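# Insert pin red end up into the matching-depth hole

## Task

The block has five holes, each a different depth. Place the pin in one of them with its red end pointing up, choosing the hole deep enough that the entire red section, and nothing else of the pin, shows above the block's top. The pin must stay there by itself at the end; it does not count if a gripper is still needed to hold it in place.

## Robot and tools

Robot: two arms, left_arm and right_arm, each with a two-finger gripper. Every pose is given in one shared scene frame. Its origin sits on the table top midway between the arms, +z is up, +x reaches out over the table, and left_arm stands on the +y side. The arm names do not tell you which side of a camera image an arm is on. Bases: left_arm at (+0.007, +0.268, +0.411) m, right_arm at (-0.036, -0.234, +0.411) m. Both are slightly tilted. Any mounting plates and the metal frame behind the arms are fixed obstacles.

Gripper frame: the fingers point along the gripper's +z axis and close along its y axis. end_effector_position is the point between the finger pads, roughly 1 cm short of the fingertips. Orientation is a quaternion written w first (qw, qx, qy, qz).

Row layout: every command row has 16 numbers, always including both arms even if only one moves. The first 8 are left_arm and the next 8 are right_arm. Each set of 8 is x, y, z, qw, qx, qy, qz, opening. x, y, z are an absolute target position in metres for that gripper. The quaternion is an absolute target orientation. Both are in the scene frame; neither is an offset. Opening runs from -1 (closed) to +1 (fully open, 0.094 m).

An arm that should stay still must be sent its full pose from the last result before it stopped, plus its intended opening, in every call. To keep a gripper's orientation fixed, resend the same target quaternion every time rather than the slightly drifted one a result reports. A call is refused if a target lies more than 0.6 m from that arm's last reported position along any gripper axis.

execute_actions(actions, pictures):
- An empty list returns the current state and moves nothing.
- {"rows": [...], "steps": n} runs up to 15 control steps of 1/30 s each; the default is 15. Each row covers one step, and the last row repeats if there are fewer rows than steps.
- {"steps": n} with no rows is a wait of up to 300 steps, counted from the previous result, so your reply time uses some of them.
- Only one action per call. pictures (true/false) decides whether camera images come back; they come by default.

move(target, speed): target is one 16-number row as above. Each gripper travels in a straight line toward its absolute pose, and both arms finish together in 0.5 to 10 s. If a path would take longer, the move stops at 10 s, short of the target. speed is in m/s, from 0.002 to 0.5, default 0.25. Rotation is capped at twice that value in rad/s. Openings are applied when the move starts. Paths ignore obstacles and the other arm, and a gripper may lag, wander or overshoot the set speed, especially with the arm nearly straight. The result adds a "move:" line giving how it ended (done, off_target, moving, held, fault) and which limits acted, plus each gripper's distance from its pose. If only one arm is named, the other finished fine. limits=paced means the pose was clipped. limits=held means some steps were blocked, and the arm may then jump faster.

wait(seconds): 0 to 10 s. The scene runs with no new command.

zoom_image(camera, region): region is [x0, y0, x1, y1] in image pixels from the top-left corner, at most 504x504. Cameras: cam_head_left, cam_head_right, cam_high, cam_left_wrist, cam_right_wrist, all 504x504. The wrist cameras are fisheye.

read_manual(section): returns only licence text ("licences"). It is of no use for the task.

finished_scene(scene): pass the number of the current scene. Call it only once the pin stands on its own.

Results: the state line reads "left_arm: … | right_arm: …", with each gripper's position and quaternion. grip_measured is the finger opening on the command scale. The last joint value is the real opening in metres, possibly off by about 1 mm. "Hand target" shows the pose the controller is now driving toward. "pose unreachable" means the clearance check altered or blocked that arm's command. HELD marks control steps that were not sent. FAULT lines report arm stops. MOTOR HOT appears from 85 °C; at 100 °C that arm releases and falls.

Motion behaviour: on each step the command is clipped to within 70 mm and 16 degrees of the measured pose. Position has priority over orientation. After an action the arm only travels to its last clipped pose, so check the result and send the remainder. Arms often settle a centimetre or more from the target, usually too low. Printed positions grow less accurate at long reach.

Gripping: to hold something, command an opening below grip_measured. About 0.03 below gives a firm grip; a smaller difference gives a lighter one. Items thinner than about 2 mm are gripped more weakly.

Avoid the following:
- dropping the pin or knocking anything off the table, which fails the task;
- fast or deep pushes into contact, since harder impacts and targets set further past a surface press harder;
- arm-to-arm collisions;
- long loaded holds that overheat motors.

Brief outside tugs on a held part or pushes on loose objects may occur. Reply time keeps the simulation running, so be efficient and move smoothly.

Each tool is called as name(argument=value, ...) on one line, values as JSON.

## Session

execute_actions(actions=[])

Scene clock: 0.00 s of 5600.00 s.
left_arm: end_effector_position=(+0.2339, +0.4396, +0.1667) grip_measured=+1.000 end_effector_quat_wxyz=(-0.072, +0.854, -0.503, -0.113) | right_arm: end_effector_position=(+0.3022, -0.1988, +0.3396) grip_measured=+1.000 end_effector_quat_wxyz=(+0.031, -0.437, +0.895, -0.090)
Joint positions: left_arm=[ 0.418  2.157  0.562  0.141 -0.277 -1.586  0.094] | right_arm=[ 0.073  1.531  0.576 -0.414  0.218 -0.72   0.094]
Joint velocities: left_arm=[ 0.005  0.005 -0.007 -0.007  0.007 -0.022  0.   ] | right_arm=[-0.005  0.005  0.007  0.007 -0.022  0.022  0.   ]
Hand target (left_arm): +0.233, +0.439, +0.167; -0.071, +0.854, -0.503, -0.113
Hand target (right_arm): +0.311, -0.197, +0.344; +0.041, -0.435, +0.895, -0.092
camera_calibration (this result's frames):
cam_left_wrist: T_world_to_cam=[[0.871691, 0.489955, 0.00994628, -0.418485], [0.455738, -0.817943, 0.351101, 0.202761], [0.180159, -0.301518, -0.936285, 0.371979], [0, 0, 0, 1]] pos_world=[0.205368, 0.483044, 0.281251]
cam_right_wrist: T_world_to_cam=[[0.769542, -0.615308, 0.170883, -0.407163], [-0.577846, -0.557032, 0.596497, -0.135977], [-0.271842, -0.557774, -0.784213, 0.360254], [0, 0, 0, 1]] pos_world=[0.332687, -0.125334, 0.433203]

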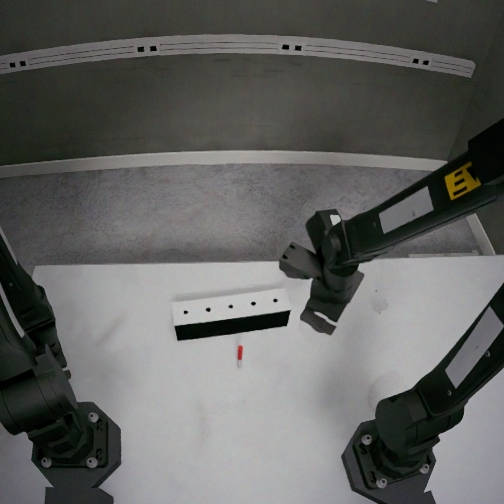

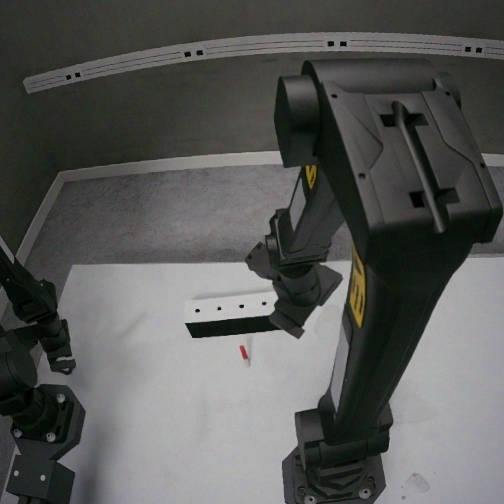

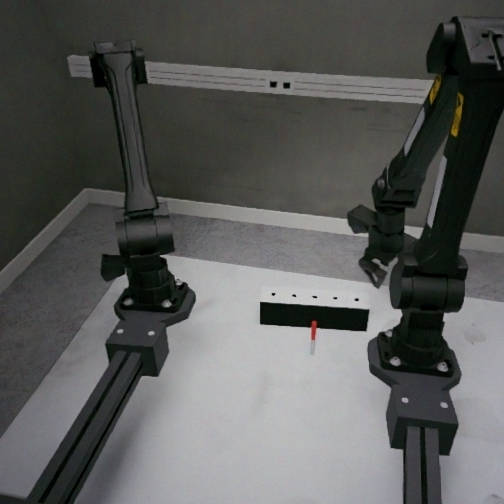

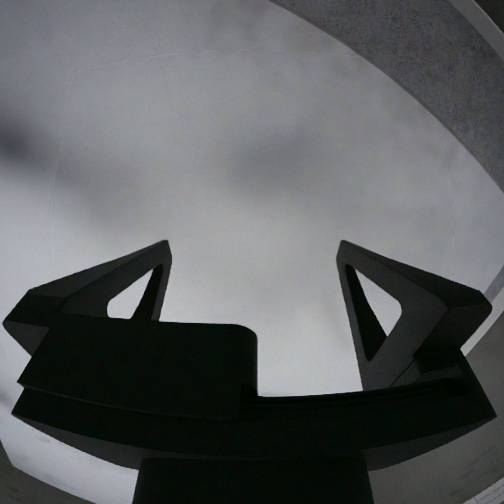

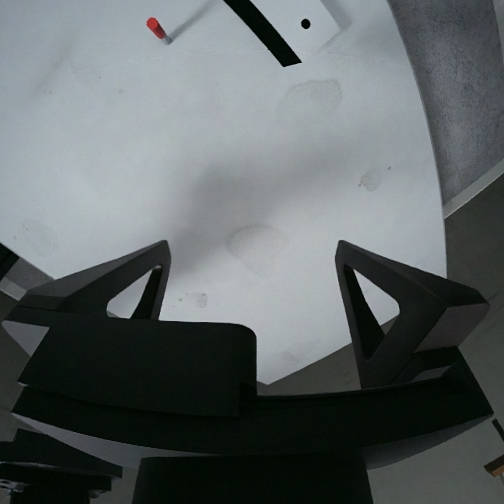

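move(target=[0.335,-0.014,0.17,0,0,1,0,0.3,0.2,-0.55,0.3,0,0,1,0,1], speed=0.35)

Scene clock: 5.47 s of 5600.00 s.
left_arm: end_effector_position=(+0.3436, -0.0015, +0.1758) grip_measured=+0.302 end_effector_quat_wxyz=(+0.006, -0.009, +1.000, +0.009) | right_arm: end_effector_position=(+0.1898, -0.5455, +0.3019) grip_measured=+1.000 end_effector_quat_wxyz=(-0.005, -0.002, +1.000, -0.001)
Joint positions: left_arm=[-0.741  2.231  0.988 -0.292 -0.127 -0.686  0.061] | right_arm=[-1.083  1.759  0.777 -0.5   -0.054 -0.951  0.094]
Joint velocities: left_arm=[-0.015 -0.005 -0.002 -0.002  0.007 -0.066 -0.001] | right_arm=[-0.005 -0.005 -0.027 -0.002 -0.081 -0.11   0.   ]
Hand target (left_arm): +0.343, -0.003, +0.168; +0.001, +0.001, +1.000, +0.012
Hand target (right_arm): +0.191, -0.550, +0.300; -0.007, -0.000, +1.000, +0.005
Off the commanded pose (left_arm): 0.016 m, 2 deg.
Off the commanded pose (right_arm): 0.011 m, 1 deg.
move: off_target (left_arm, right_arm)
camera_calibration (this result's frames):
cam_left_wrist: T_world_to_cam=[[0.0251415, -0.999501, -0.0191025, -0.00428807], [-0.816734, -0.0315556, 0.576151, 0.187664], [-0.576466, 0.0011164, -0.81712, 0.467276], [0, 0, 0, 1]] pos_world=[0.422749, 0.00111424, 0.273616]
cam_right_wrist: T_world_to_cam=[[-0.0097101, -0.999816, -0.0165699, -0.532814], [-0.802506, -0.00209421, 0.59664, -0.0262297], [-0.596565, 0.0190908, -0.802338, 0.488533], [0, 0, 0, 1]] pos_world=[0.265219, -0.542098, 0.39879]

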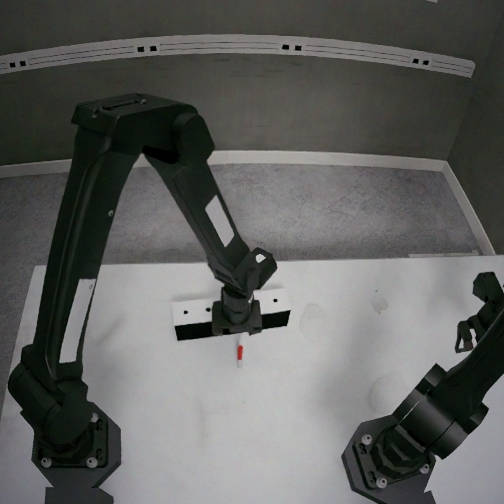

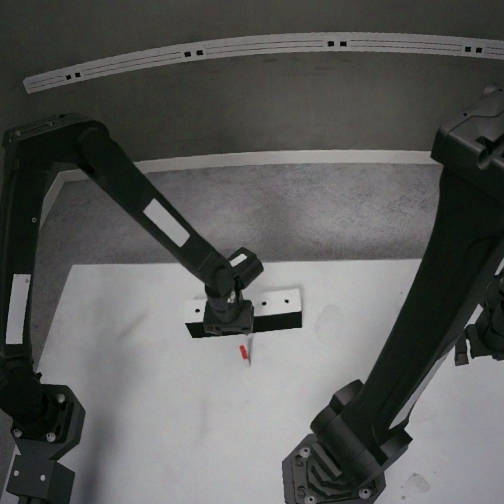

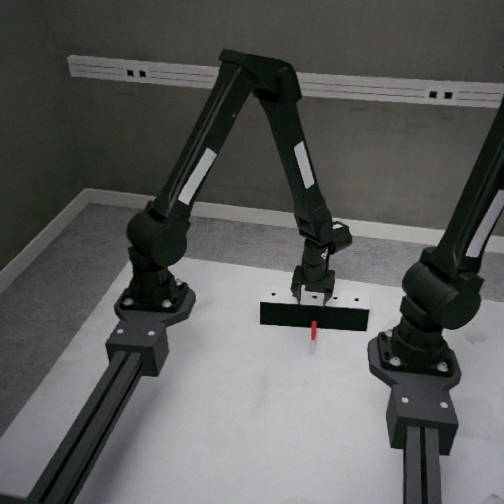

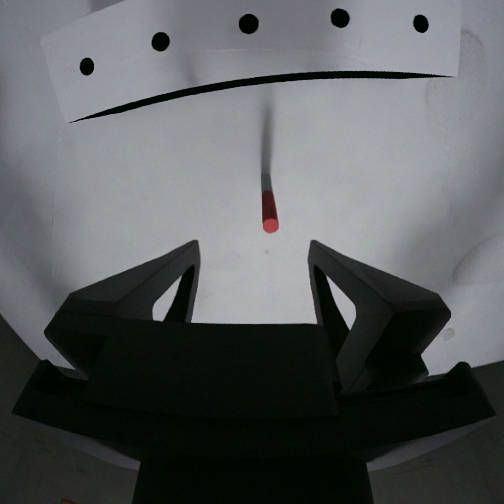

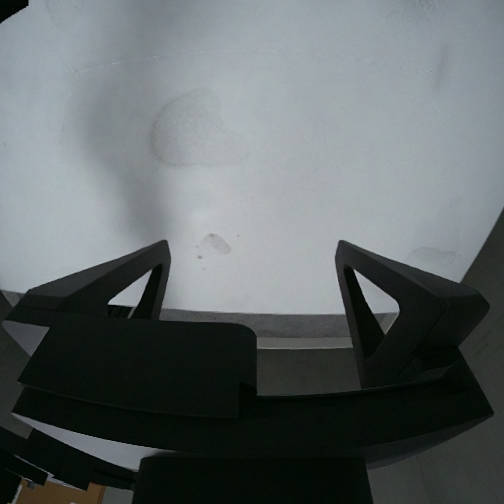

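move(target=[0.335,-0.021,0.086,0.004,0,1,-0.003,0.3,0.19,-0.5455,0.302,0,0,1,0,1], speed=0.1)

Scene clock: 8.60 s of 5600.00 s.
left_arm: end_effector_position=(+0.3337, -0.0140, +0.0920) grip_measured=+0.302 end_effector_quat_wxyz=(+0.001, -0.004, +1.000, +0.001) | right_arm: end_effector_position=(+0.1896, -0.5434, +0.3013) grip_measured=+1.000 end_effector_quat_wxyz=(-0.003, -0.002, +1.000, +0.002)
Joint positions: left_arm=[-0.75   2.46   1.087 -0.161 -0.109 -0.683  0.061] | right_arm=[-1.083  1.759  0.774 -0.5   -0.06  -0.951  0.094]
Joint velocities: left_arm=[ 0.005 -0.005  0.007 -0.017 -0.066 -0.022 -0.001] | right_arm=[ 0.005  0.005 -0.027  0.007  0.022 -0.022  0.   ]
Hand target (left_arm): +0.335, -0.021, +0.087; +0.004, +0.000, +1.000, -0.003
Hand target (right_arm): +0.190, -0.546, +0.302; +0.000, +0.000, +1.000, +0.000
Off the commanded pose (left_arm): 0.009 m, 1 deg.
Off the commanded pose (right_arm): 0.002 m, 0 deg.
move: done
camera_calibration (this result's frames):
cam_left_wrist: T_world_to_cam=[[0.0132598, -0.999905, -0.00388078, -0.0155664], [-0.810527, -0.0130211, 0.585557, 0.224784], [-0.585551, -0.00461887, -0.810622, 0.395374], [0, 0, 0, 1]] pos_world=[0.413912, -0.0108118, 0.188815]
cam_right_wrist: T_world_to_cam=[[-0.0098692, -0.99969, -0.0228603, -0.528759], [-0.804582, -0.00563591, 0.593814, -0.0267035], [-0.593759, 0.0242534, -0.804277, 0.490813], [0, 0, 0, 1]] pos_world=[0.264721, -0.54065, 0.398519]

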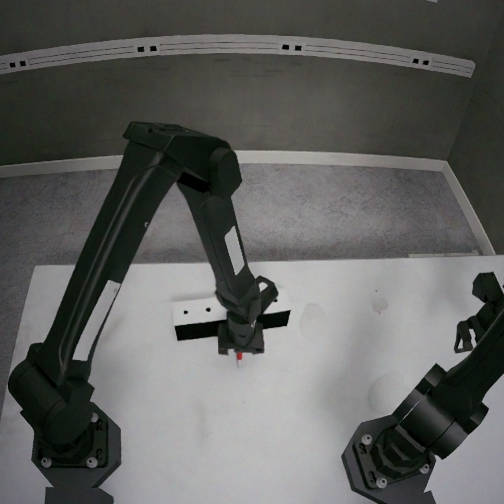

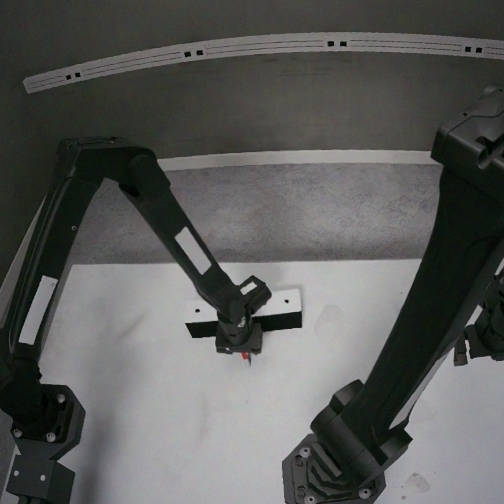

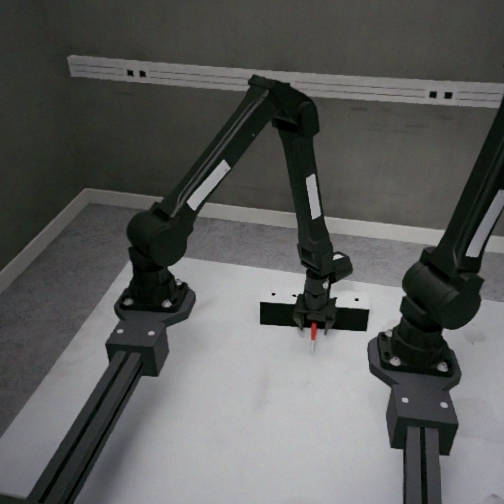

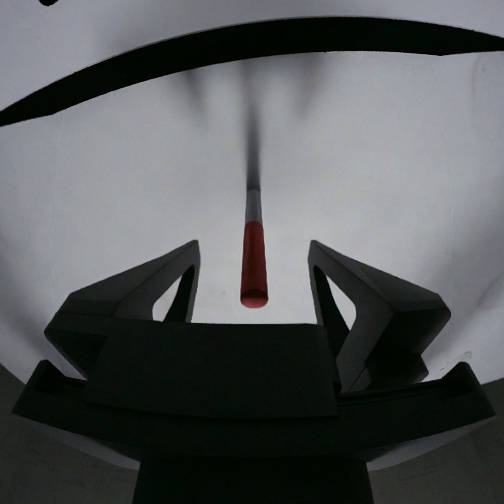

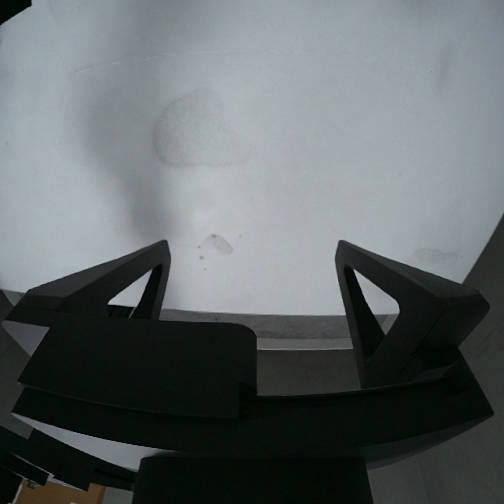

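move(target=[0.334,-0.015,0.091,0.001,0,1,0,-0.82,0.19,-0.5455,0.302,0,0,1,0,1])

move(target=[0.34,0.02,0.23,0,0,1,0,-0.82,0.19,-0.5455,0.302,0,0,1,0,1])

move(target=[0.455,0.125,0.2,0.004,0,1,0,-0.82,0.19,-0.5455,0.302,0,0,1,0,1], speed=0.15)

Scene clock: 14.47 s of 5600.00 s.
left_arm: end_effector_position=(+0.3337, -0.0140, +0.0920) grip_measured=-0.761 end_effector_quat_wxyz=(+0.001, -0.004, +1.000, +0.001) | right_arm: end_effector_position=(+0.1896, -0.5434, +0.3013) grip_measured=+1.000 end_effector_quat_wxyz=(-0.003, -0.002, +1.000, +0.002)
Joint positions: left_arm=[-0.75   2.46   1.087 -0.161 -0.109 -0.683  0.011] | right_arm=[-1.083  1.759  0.774 -0.5   -0.06  -0.951  0.094]
Joint velocities: left_arm=[-0.005 -0.005 -0.002  0.007 -0.022 -0.037  0.001] | right_arm=[-0.005  0.005 -0.002  0.002 -0.051  0.037  0.   ]
Hand target (left_arm): +0.334, -0.015, +0.091; +0.001, -0.000, +1.000, +0.000
Hand target (right_arm): +0.190, -0.546, +0.302; +0.000, +0.000, +1.000, +0.000
Off the commanded pose (left_arm): 0.001 m, 0 deg.
Off the commanded pose (right_arm): 0.002 m, 0 deg.
After step 90, 2.17 s passed at rest.
move: done
camera_calibration (this result's frames):
cam_left_wrist: T_world_to_cam=[[0.0132598, -0.999905, -0.00388078, -0.0155664], [-0.810527, -0.0130211, 0.585557, 0.224784], [-0.585551, -0.00461887, -0.810622, 0.395374], [0, 0, 0, 1]] pos_world=[0.413912, -0.0108118, 0.188815]
cam_right_wrist: T_world_to_cam=[[-0.0098692, -0.99969, -0.0228603, -0.528759], [-0.804582, -0.00563591, 0.593814, -0.0267035], [-0.593759, 0.0242534, -0.804277, 0.490813], [0, 0, 0, 1]] pos_world=[0.264721, -0.54065, 0.398519]

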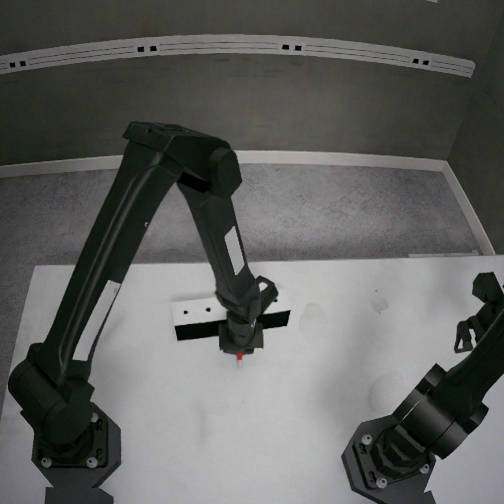

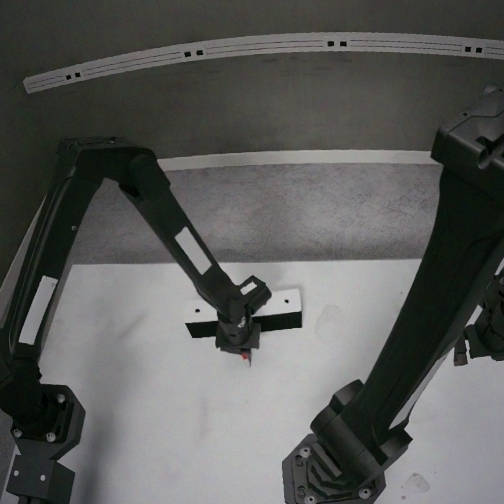

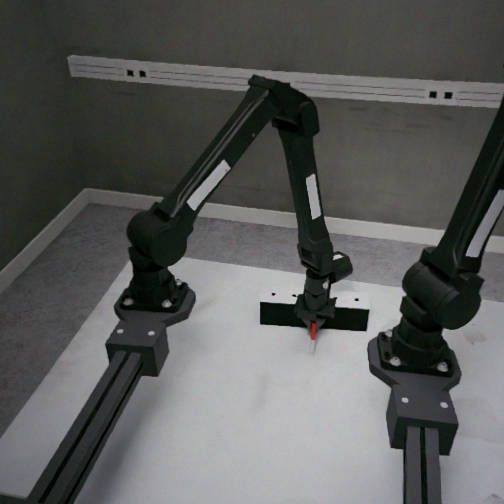

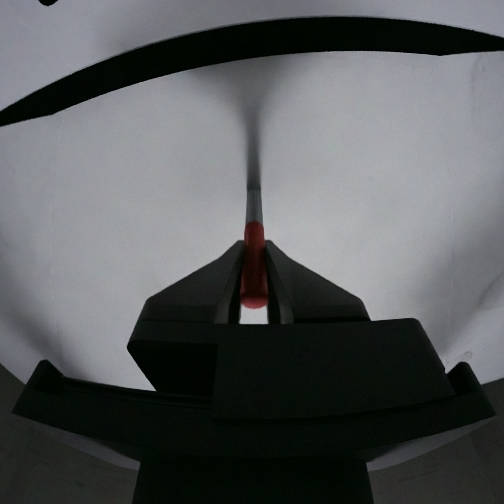

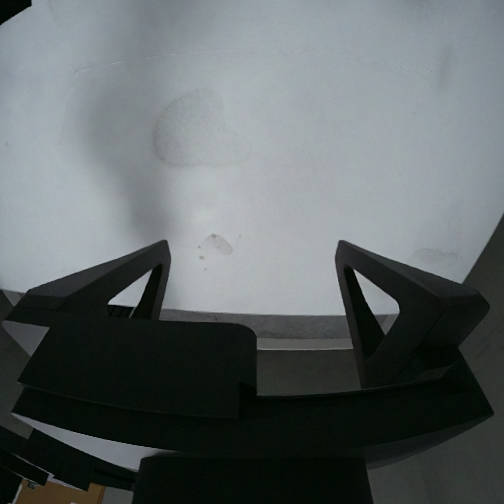

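Scene clock: 15.67 s of 5600.00 s.
left_arm: end_effector_position=(+0.3425, +0.0150, +0.2307) grip_measured=-0.761 end_effector_quat_wxyz=(+0.006, -0.006, +1.000, -0.004) | right_arm: end_effector_position=(+0.1896, -0.5434, +0.3013) grip_measured=+1.000 end_effector_quat_wxyz=(-0.003, -0.002, +1.000, +0.002)
Joint positions: left_arm=[-0.718  2.064  0.905 -0.359 -0.106 -0.655  0.011] | right_arm=[-1.083  1.759  0.774 -0.5   -0.06  -0.951  0.094]
Joint velocities: left_arm=[-0.005 -0.005 -0.007  0.007  0.022 -0.037 -0.001] | right_arm=[-0.005  0.015 -0.017 -0.002 -0.022 -0.037  0.   ]
Hand target (left_arm): +0.339, +0.020, +0.229; -0.000, -0.000, +1.000, -0.000
Hand target (right_arm): +0.190, -0.546, +0.302; +0.000, +0.000, +1.000, +0.000
Off the commanded pose (left_arm): 0.006 m, 1 deg.
Off the commanded pose (right_arm): 0.002 m, 0 deg.
move: done
camera_calibration (this result's frames):
cam_left_wrist: T_world_to_cam=[[0.0190222, -0.999802, 0.00591091, 0.0095186], [-0.816131, -0.012112, 0.577741, 0.154817], [-0.577554, -0.015814, -0.816199, 0.511838], [0, 0, 0, 1]] pos_world=[0.421784, 0.0194861, 0.328261]
cam_right_wrist: T_world_to_cam=[[-0.0098692, -0.99969, -0.0228603, -0.528759], [-0.804582, -0.00563591, 0.593814, -0.0267035], [-0.593759, 0.0242534, -0.804277, 0.490813], [0, 0, 0, 1]] pos_world=[0.264721, -0.54065, 0.398519]

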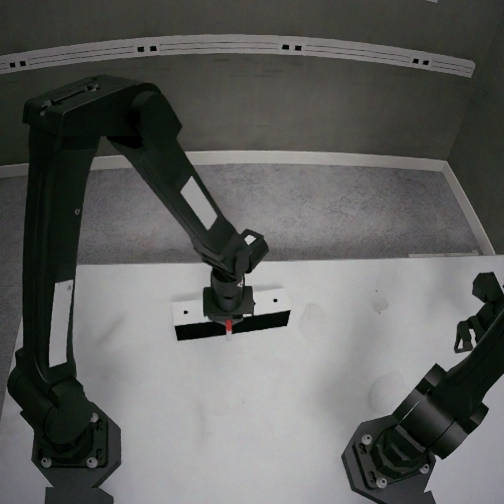

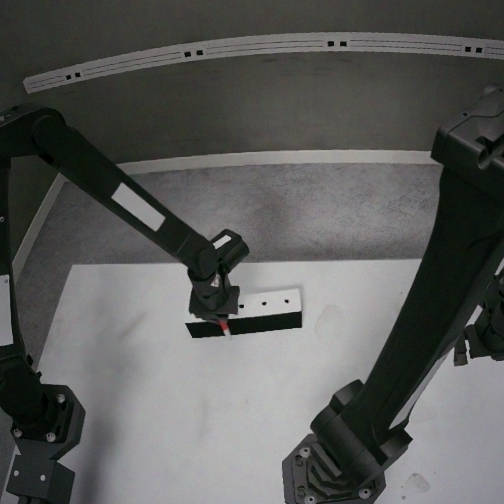

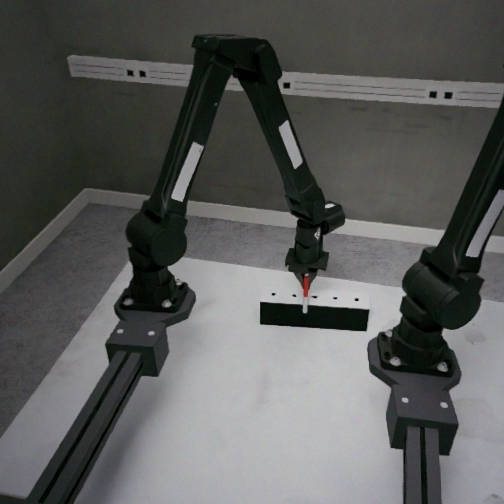

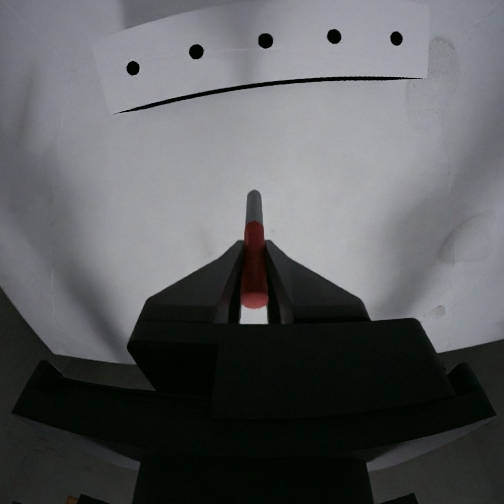

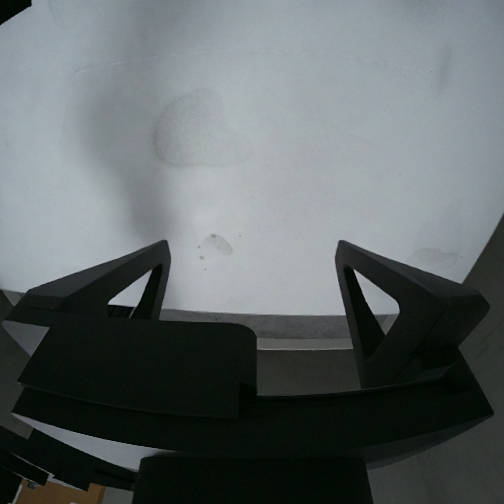

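Scene clock: 17.20 s of 5600.00 s.
left_arm: end_effector_position=(+0.4541, +0.1225, +0.2036) grip_measured=-0.760 end_effector_quat_wxyz=(+0.008, -0.009, +1.000, -0.005) | right_arm: end_effector_position=(+0.1896, -0.5434, +0.3013) grip_measured=+1.000 end_effector_quat_wxyz=(-0.003, -0.002, +1.000, +0.002)
Joint positions: left_arm=[-0.381  2.149  1.057 -0.389 -0.081 -0.321  0.011] | right_arm=[-1.083  1.759  0.774 -0.5   -0.06  -0.951  0.094]
Joint velocities: left_arm=[-0.015 -0.005 -0.012 -0.012 -0.007 -0.007  0.001] | right_arm=[ 0.005 -0.024 -0.002 -0.007  0.037 -0.022  0.   ]
Hand target (left_arm): +0.452, +0.124, +0.200; +0.003, -0.000, +1.000, -0.004
Hand target (right_arm): +0.190, -0.546, +0.302; +0.000, +0.000, +1.000, +0.000
Off the commanded pose (left_arm): 0.004 m, 1 deg.
Off the commanded pose (right_arm): 0.002 m, 0 deg.
move: done
camera_calibration (this result's frames):
cam_left_wrist: T_world_to_cam=[[0.023528, -0.999687, 0.0084763, 0.112483], [-0.818655, -0.0143996, 0.574105, 0.264977], [-0.573804, -0.0204467, -0.818738, 0.555241], [0, 0, 0, 1]] pos_world=[0.532878, 0.127616, 0.301519]
cam_right_wrist: T_world_to_cam=[[-0.0098692, -0.99969, -0.0228603, -0.528759], [-0.804582, -0.00563591, 0.593814, -0.0267035], [-0.593759, 0.0242534, -0.804277, 0.490813], [0, 0, 0, 1]] pos_world=[0.264721, -0.54065, 0.398519]

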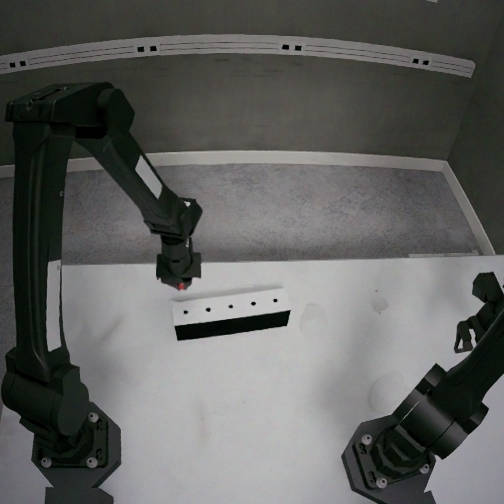

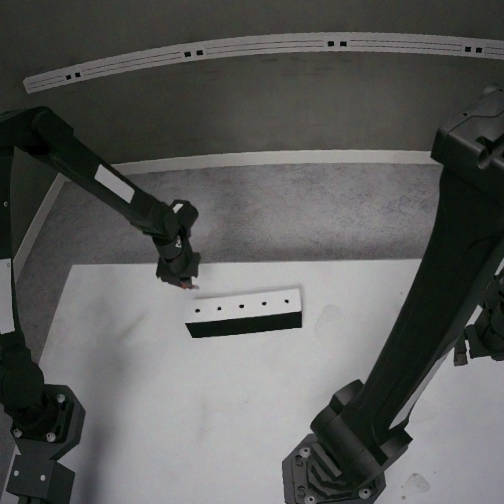

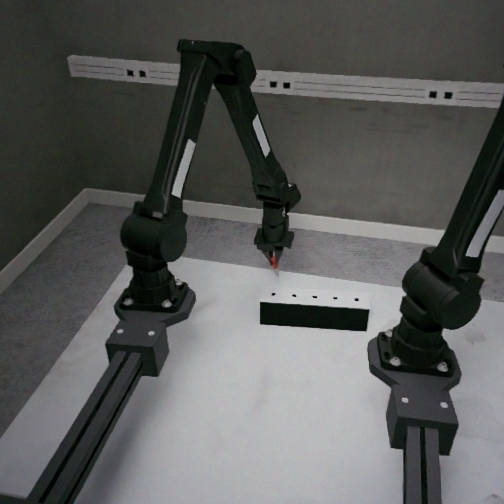

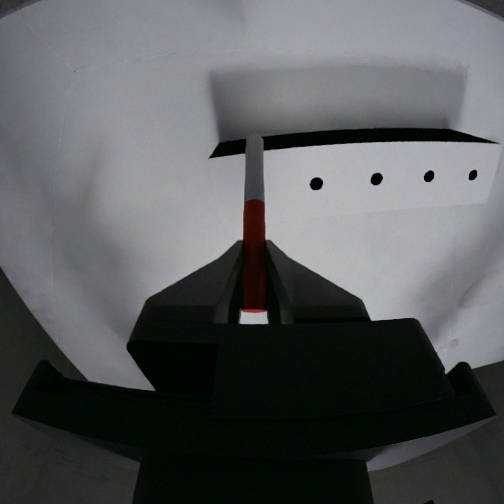

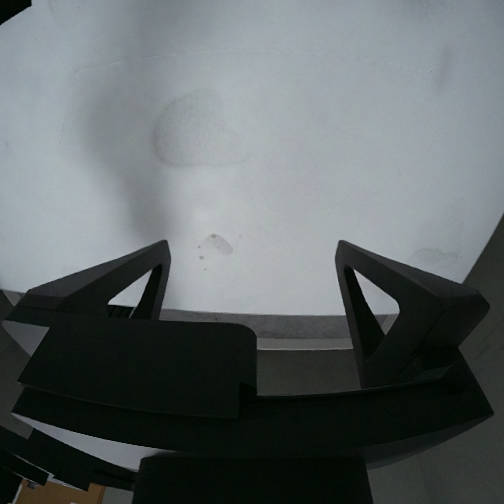

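move(target=[0.355,0.04,0.21,0,0,1,0,-0.82,0.19,-0.5455,0.302,0,0,1,0,1])

move(target=[0.355,0.03,0.13,0,0,1,0,-0.82,0.19,-0.5455,0.302,0,0,1,0,1], speed=0.15)

move(target=[0.43,0.028,0.13,0.004,0,1,0,-0.785,0.19,-0.5455,0.302,0,0,1,0,1], speed=0.04)

Scene clock: 22.13 s of 5600.00 s.
left_arm: end_effector_position=(+0.3478, +0.0421, +0.2004) grip_measured=-0.760 end_effector_quat_wxyz=(-0.013, +0.014, +1.000, +0.010) | right_arm: end_effector_position=(+0.1896, -0.5434, +0.3013) grip_measured=+1.000 end_effector_quat_wxyz=(-0.003, -0.002, +1.000, +0.002)
Joint positions: left_arm=[-0.65   2.14   0.921 -0.338 -0.104 -0.551  0.011] | right_arm=[-1.083  1.759  0.774 -0.5   -0.06  -0.951  0.094]
Joint velocities: left_arm=[ 0.005 -0.005 -0.017 -0.012  0.007 -0.022 -0.001] | right_arm=[-0.005 -0.015  0.017  0.017 -0.081 -0.007  0.   ]
Hand target (left_arm): +0.357, +0.041, +0.210; +0.001, +0.000, +1.000, +0.003
Hand target (right_arm): +0.190, -0.546, +0.302; +0.000, +0.000, +1.000, +0.000
Off the commanded pose (left_arm): 0.012 m, 2 deg.
Off the commanded pose (right_arm): 0.002 m, 0 deg.
After step 90, 0.80 s passed at rest.
move: off_target (left_arm)
camera_calibration (this result's frames):
cam_left_wrist: T_world_to_cam=[[-0.0215729, -0.999551, -0.0207725, 0.056189], [-0.793966, 0.00450162, 0.607945, 0.162467], [-0.607579, 0.0296079, -0.793707, 0.494672], [0, 0, 0, 1]] pos_world=[0.430758, 0.0407862, 0.295021]
cam_right_wrist: T_world_to_cam=[[-0.0098692, -0.99969, -0.0228603, -0.528759], [-0.804582, -0.00563591, 0.593814, -0.0267035], [-0.593759, 0.0242534, -0.804277, 0.490813], [0, 0, 0, 1]] pos_world=[0.264721, -0.54065, 0.398519]

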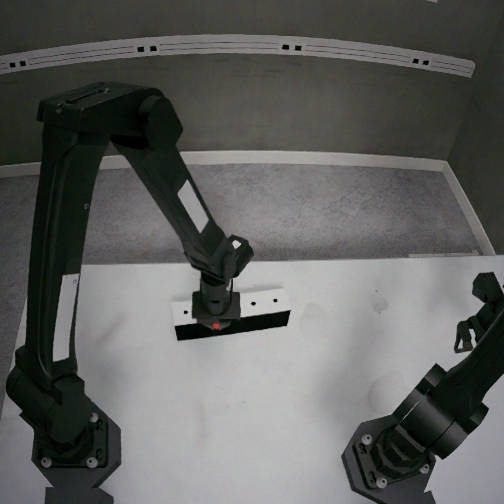

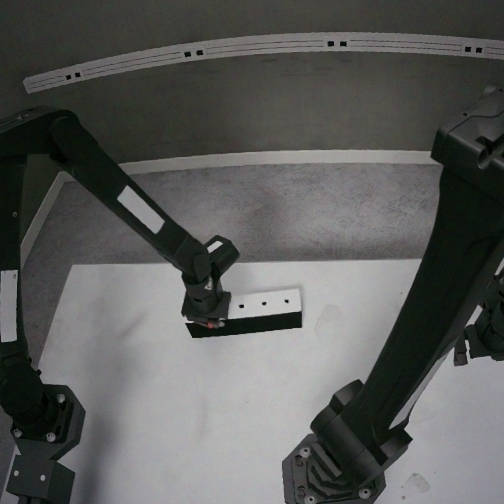

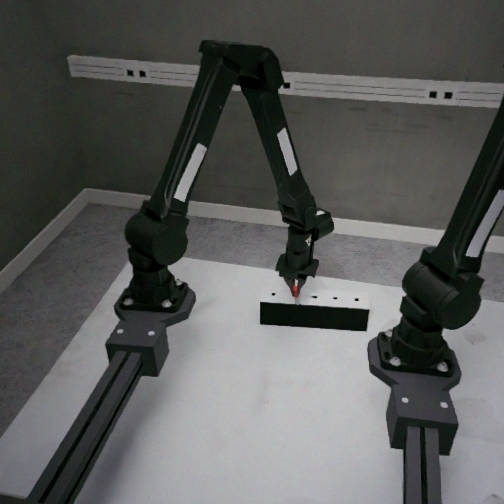

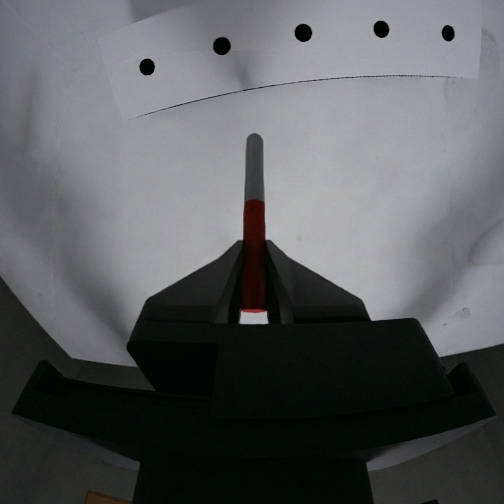

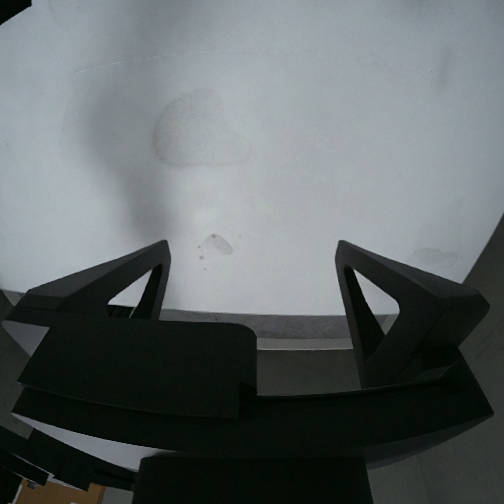

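Scene clock: 23.20 s of 5600.00 s.
left_arm: end_effector_position=(+0.3446, +0.0356, +0.1314) grip_measured=-0.760 end_effector_quat_wxyz=(-0.009, +0.011, +1.000, +0.007) | right_arm: end_effector_position=(+0.1896, -0.5434, +0.3013) grip_measured=+1.000 end_effector_quat_wxyz=(-0.003, -0.002, +1.000, +0.002)
Joint positions: left_arm=[-0.65   2.333  0.983 -0.197 -0.103 -0.555  0.011] | right_arm=[-1.083  1.759  0.774 -0.5   -0.06  -0.951  0.094]
Joint velocities: left_arm=[ 0.005  0.005 -0.012 -0.007  0.007 -0.007 -0.001] | right_arm=[-0.005 -0.015  0.007  0.012 -0.007 -0.022  0.   ]
Hand target (left_arm): +0.355, +0.030, +0.130; +0.000, +0.000, +1.000, -0.000
Hand target (right_arm): +0.190, -0.546, +0.302; +0.000, +0.000, +1.000, +0.000
Off the commanded pose (left_arm): 0.012 m, 2 deg.
Off the commanded pose (right_arm): 0.002 m, 0 deg.
move: off_target (left_arm)
camera_calibration (this result's frames):
cam_left_wrist: T_world_to_cam=[[-0.0168833, -0.999756, -0.0142704, 0.0457111], [-0.799035, 0.00491122, 0.601265, 0.204515], [-0.601048, 0.0215539, -0.798923, 0.436819], [0, 0, 0, 1]] pos_world=[0.426735, 0.0352804, 0.226669]
cam_right_wrist: T_world_to_cam=[[-0.0098692, -0.99969, -0.0228603, -0.528759], [-0.804582, -0.00563591, 0.593814, -0.0267035], [-0.593759, 0.0242534, -0.804277, 0.490813], [0, 0, 0, 1]] pos_world=[0.264721, -0.54065, 0.398519]

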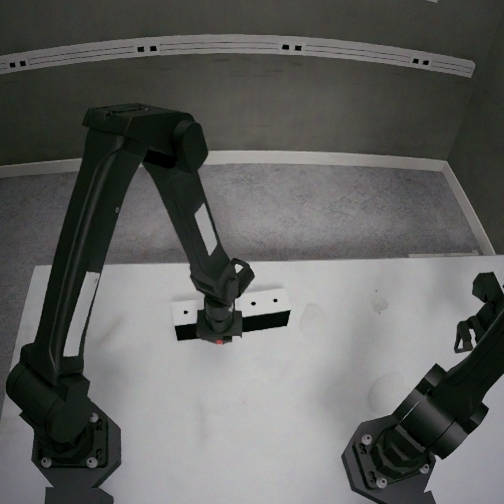

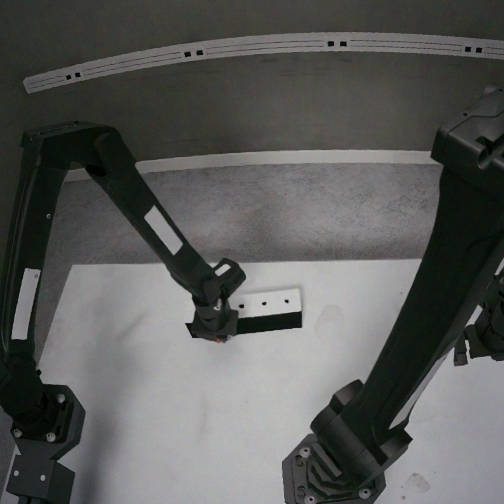

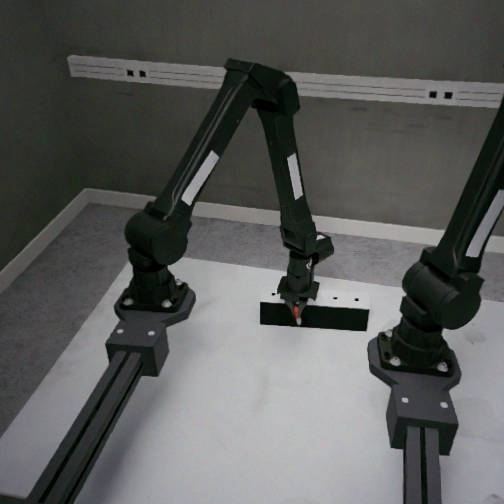

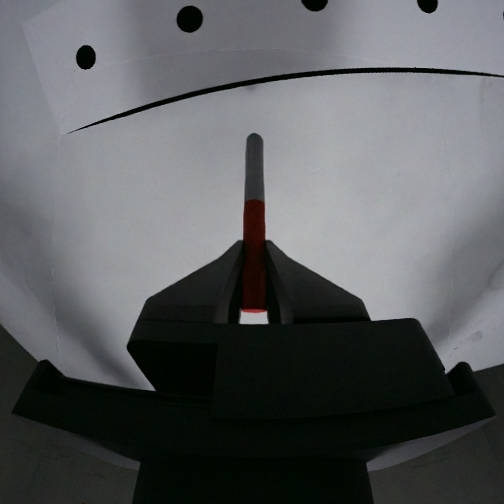

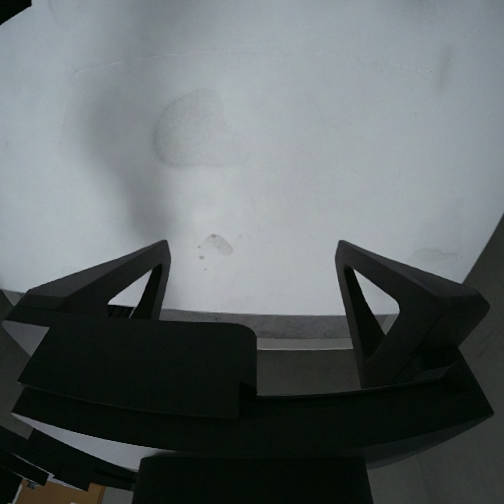

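Scene clock: 25.87 s of 5600.00 s.
left_arm: end_effector_position=(+0.3945, +0.0353, +0.1303) grip_measured=-0.760 end_effector_quat_wxyz=(-0.026, +0.005, +1.000, +0.007) | right_arm: end_effector_position=(+0.1896, -0.5434, +0.3013) grip_measured=+1.000 end_effector_quat_wxyz=(-0.003, -0.002, +1.000, +0.002)
Joint positions: left_arm=[-0.586  2.36   1.128 -0.338 -0.085 -0.506  0.011] | right_arm=[-1.083  1.759  0.774 -0.5   -0.06  -0.951  0.094]
Joint velocities: left_arm=[-0.015  0.005  0.002  0.002 -0.066  0.022  0.001] | right_arm=[-0.005 -0.005  0.007 -0.002  0.051 -0.081  0.   ]
Hand target (left_arm): +0.429, +0.030, +0.131; +0.004, -0.000, +1.000, -0.000
Hand target (right_arm): +0.190, -0.546, +0.302; +0.000, +0.000, +1.000, +0.000
Off the commanded pose (left_arm): 0.036 m, 4 deg.
Off the commanded pose (right_arm): 0.002 m, 0 deg.
move: off_target (left_arm)
camera_calibration (this result's frames):
cam_left_wrist: T_world_to_cam=[[-0.0037282, -0.999884, -0.0147743, 0.0411507], [-0.778549, -0.00636979, 0.627551, 0.233954], [-0.627572, 0.0138422, -0.778435, 0.474071], [0, 0, 0, 1]] pos_world=[0.479812, 0.0360739, 0.222824]
cam_right_wrist: T_world_to_cam=[[-0.0098692, -0.99969, -0.0228603, -0.528759], [-0.804582, -0.00563591, 0.593814, -0.0267035], [-0.593759, 0.0242534, -0.804277, 0.490813], [0, 0, 0, 1]] pos_world=[0.264721, -0.54065, 0.398519]

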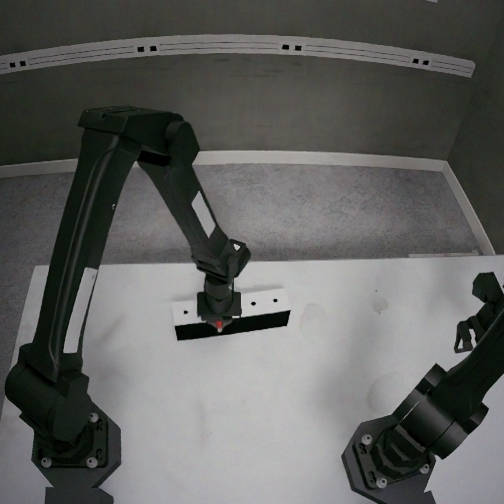

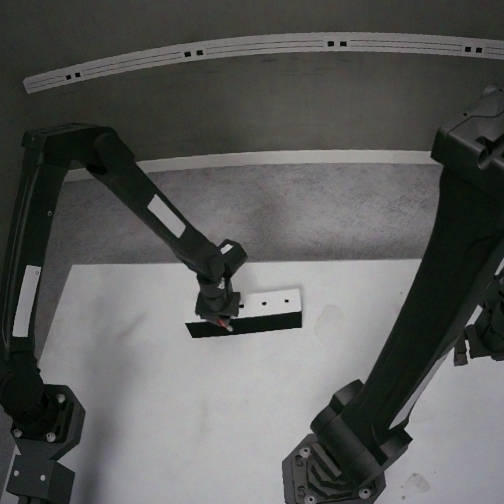

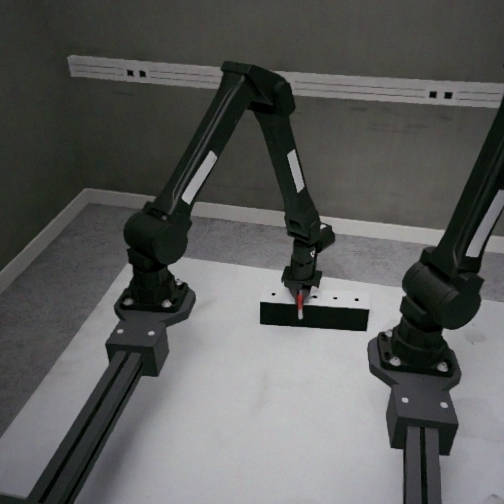

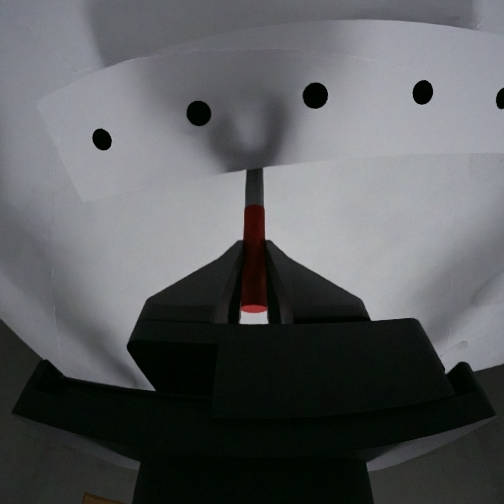

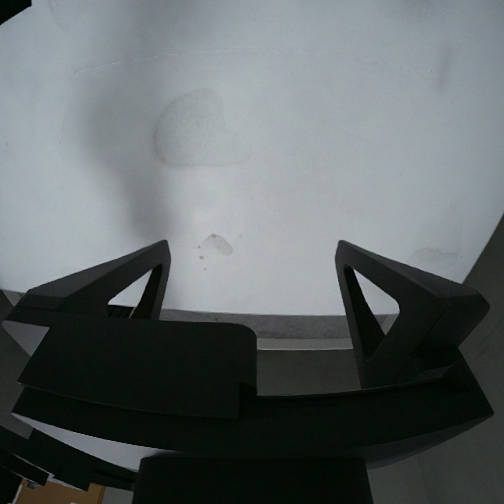

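Working; lighter grip, further.

move(target=[0.445,0.028,0.125,0.015,0,1,0,-0.77,0.19,-0.5455,0.302,0,0,1,0,1], speed=0.04)

Scene clock: 29.63 s of 5600.00 s.
left_arm: end_effector_position=(+0.4189, +0.0348, +0.1279) grip_measured=-0.755 end_effector_quat_wxyz=(-0.009, -0.000, +1.000, +0.007) | right_arm: end_effector_position=(+0.1896, -0.5434, +0.3013) grip_measured=+1.000 end_effector_quat_wxyz=(-0.003, -0.002, +1.000, +0.002)
Joint positions: left_arm=[-0.568  2.375  1.175 -0.339 -0.102 -0.495  0.011] | right_arm=[-1.083  1.759  0.774 -0.5   -0.06  -0.951  0.094]
Joint velocities: left_arm=[-0.005 -0.005  0.002  0.012 -0.037 -0.022 -0.   ] | right_arm=[-0.005 -0.015  0.002 -0.017 -0.022 -0.007  0.   ]
Hand target (left_arm): +0.444, +0.029, +0.126; +0.015, -0.000, +1.000, -0.000
Hand target (right_arm): +0.190, -0.546, +0.302; +0.000, +0.000, +1.000, +0.000
Off the commanded pose (left_arm): 0.027 m, 3 deg.
Off the commanded pose (right_arm): 0.002 m, 0 deg.
move: off_target (left_arm)
camera_calibration (this result's frames):
cam_left_wrist: T_world_to_cam=[[0.00667172, -0.999848, -0.0161339, 0.0365009], [-0.799048, -0.015031, 0.601079, 0.266703], [-0.60123, 0.0088815, -0.799027, 0.479193], [0, 0, 0, 1]] pos_world=[0.50097, 0.0362482, 0.223167]
cam_right_wrist: T_world_to_cam=[[-0.0098692, -0.99969, -0.0228603, -0.528759], [-0.804582, -0.00563591, 0.593814, -0.0267035], [-0.593759, 0.0242534, -0.804277, 0.490813], [0, 0, 0, 1]] pos_world=[0.264721, -0.54065, 0.398519]

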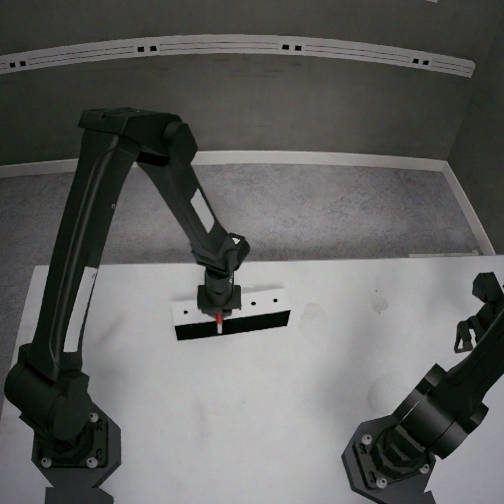

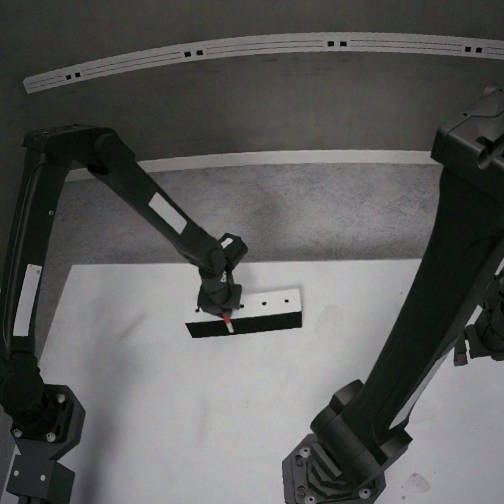

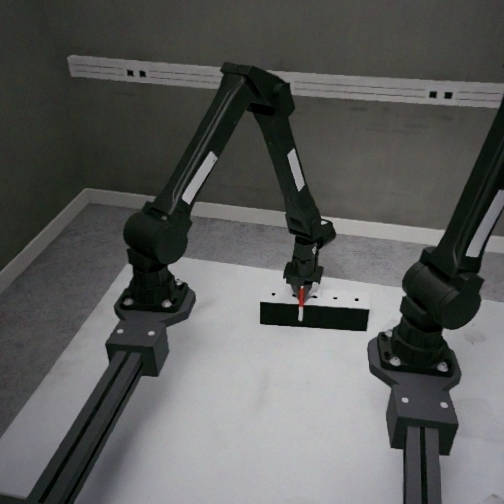

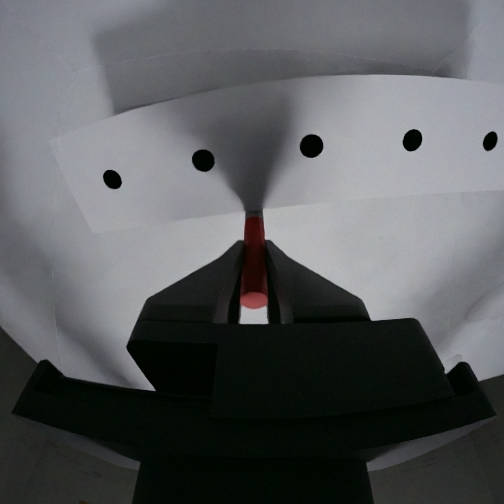

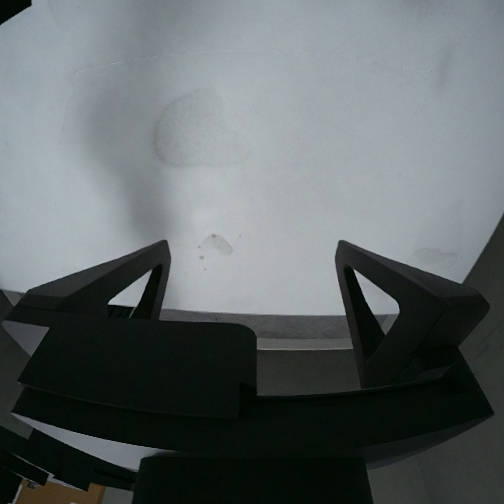

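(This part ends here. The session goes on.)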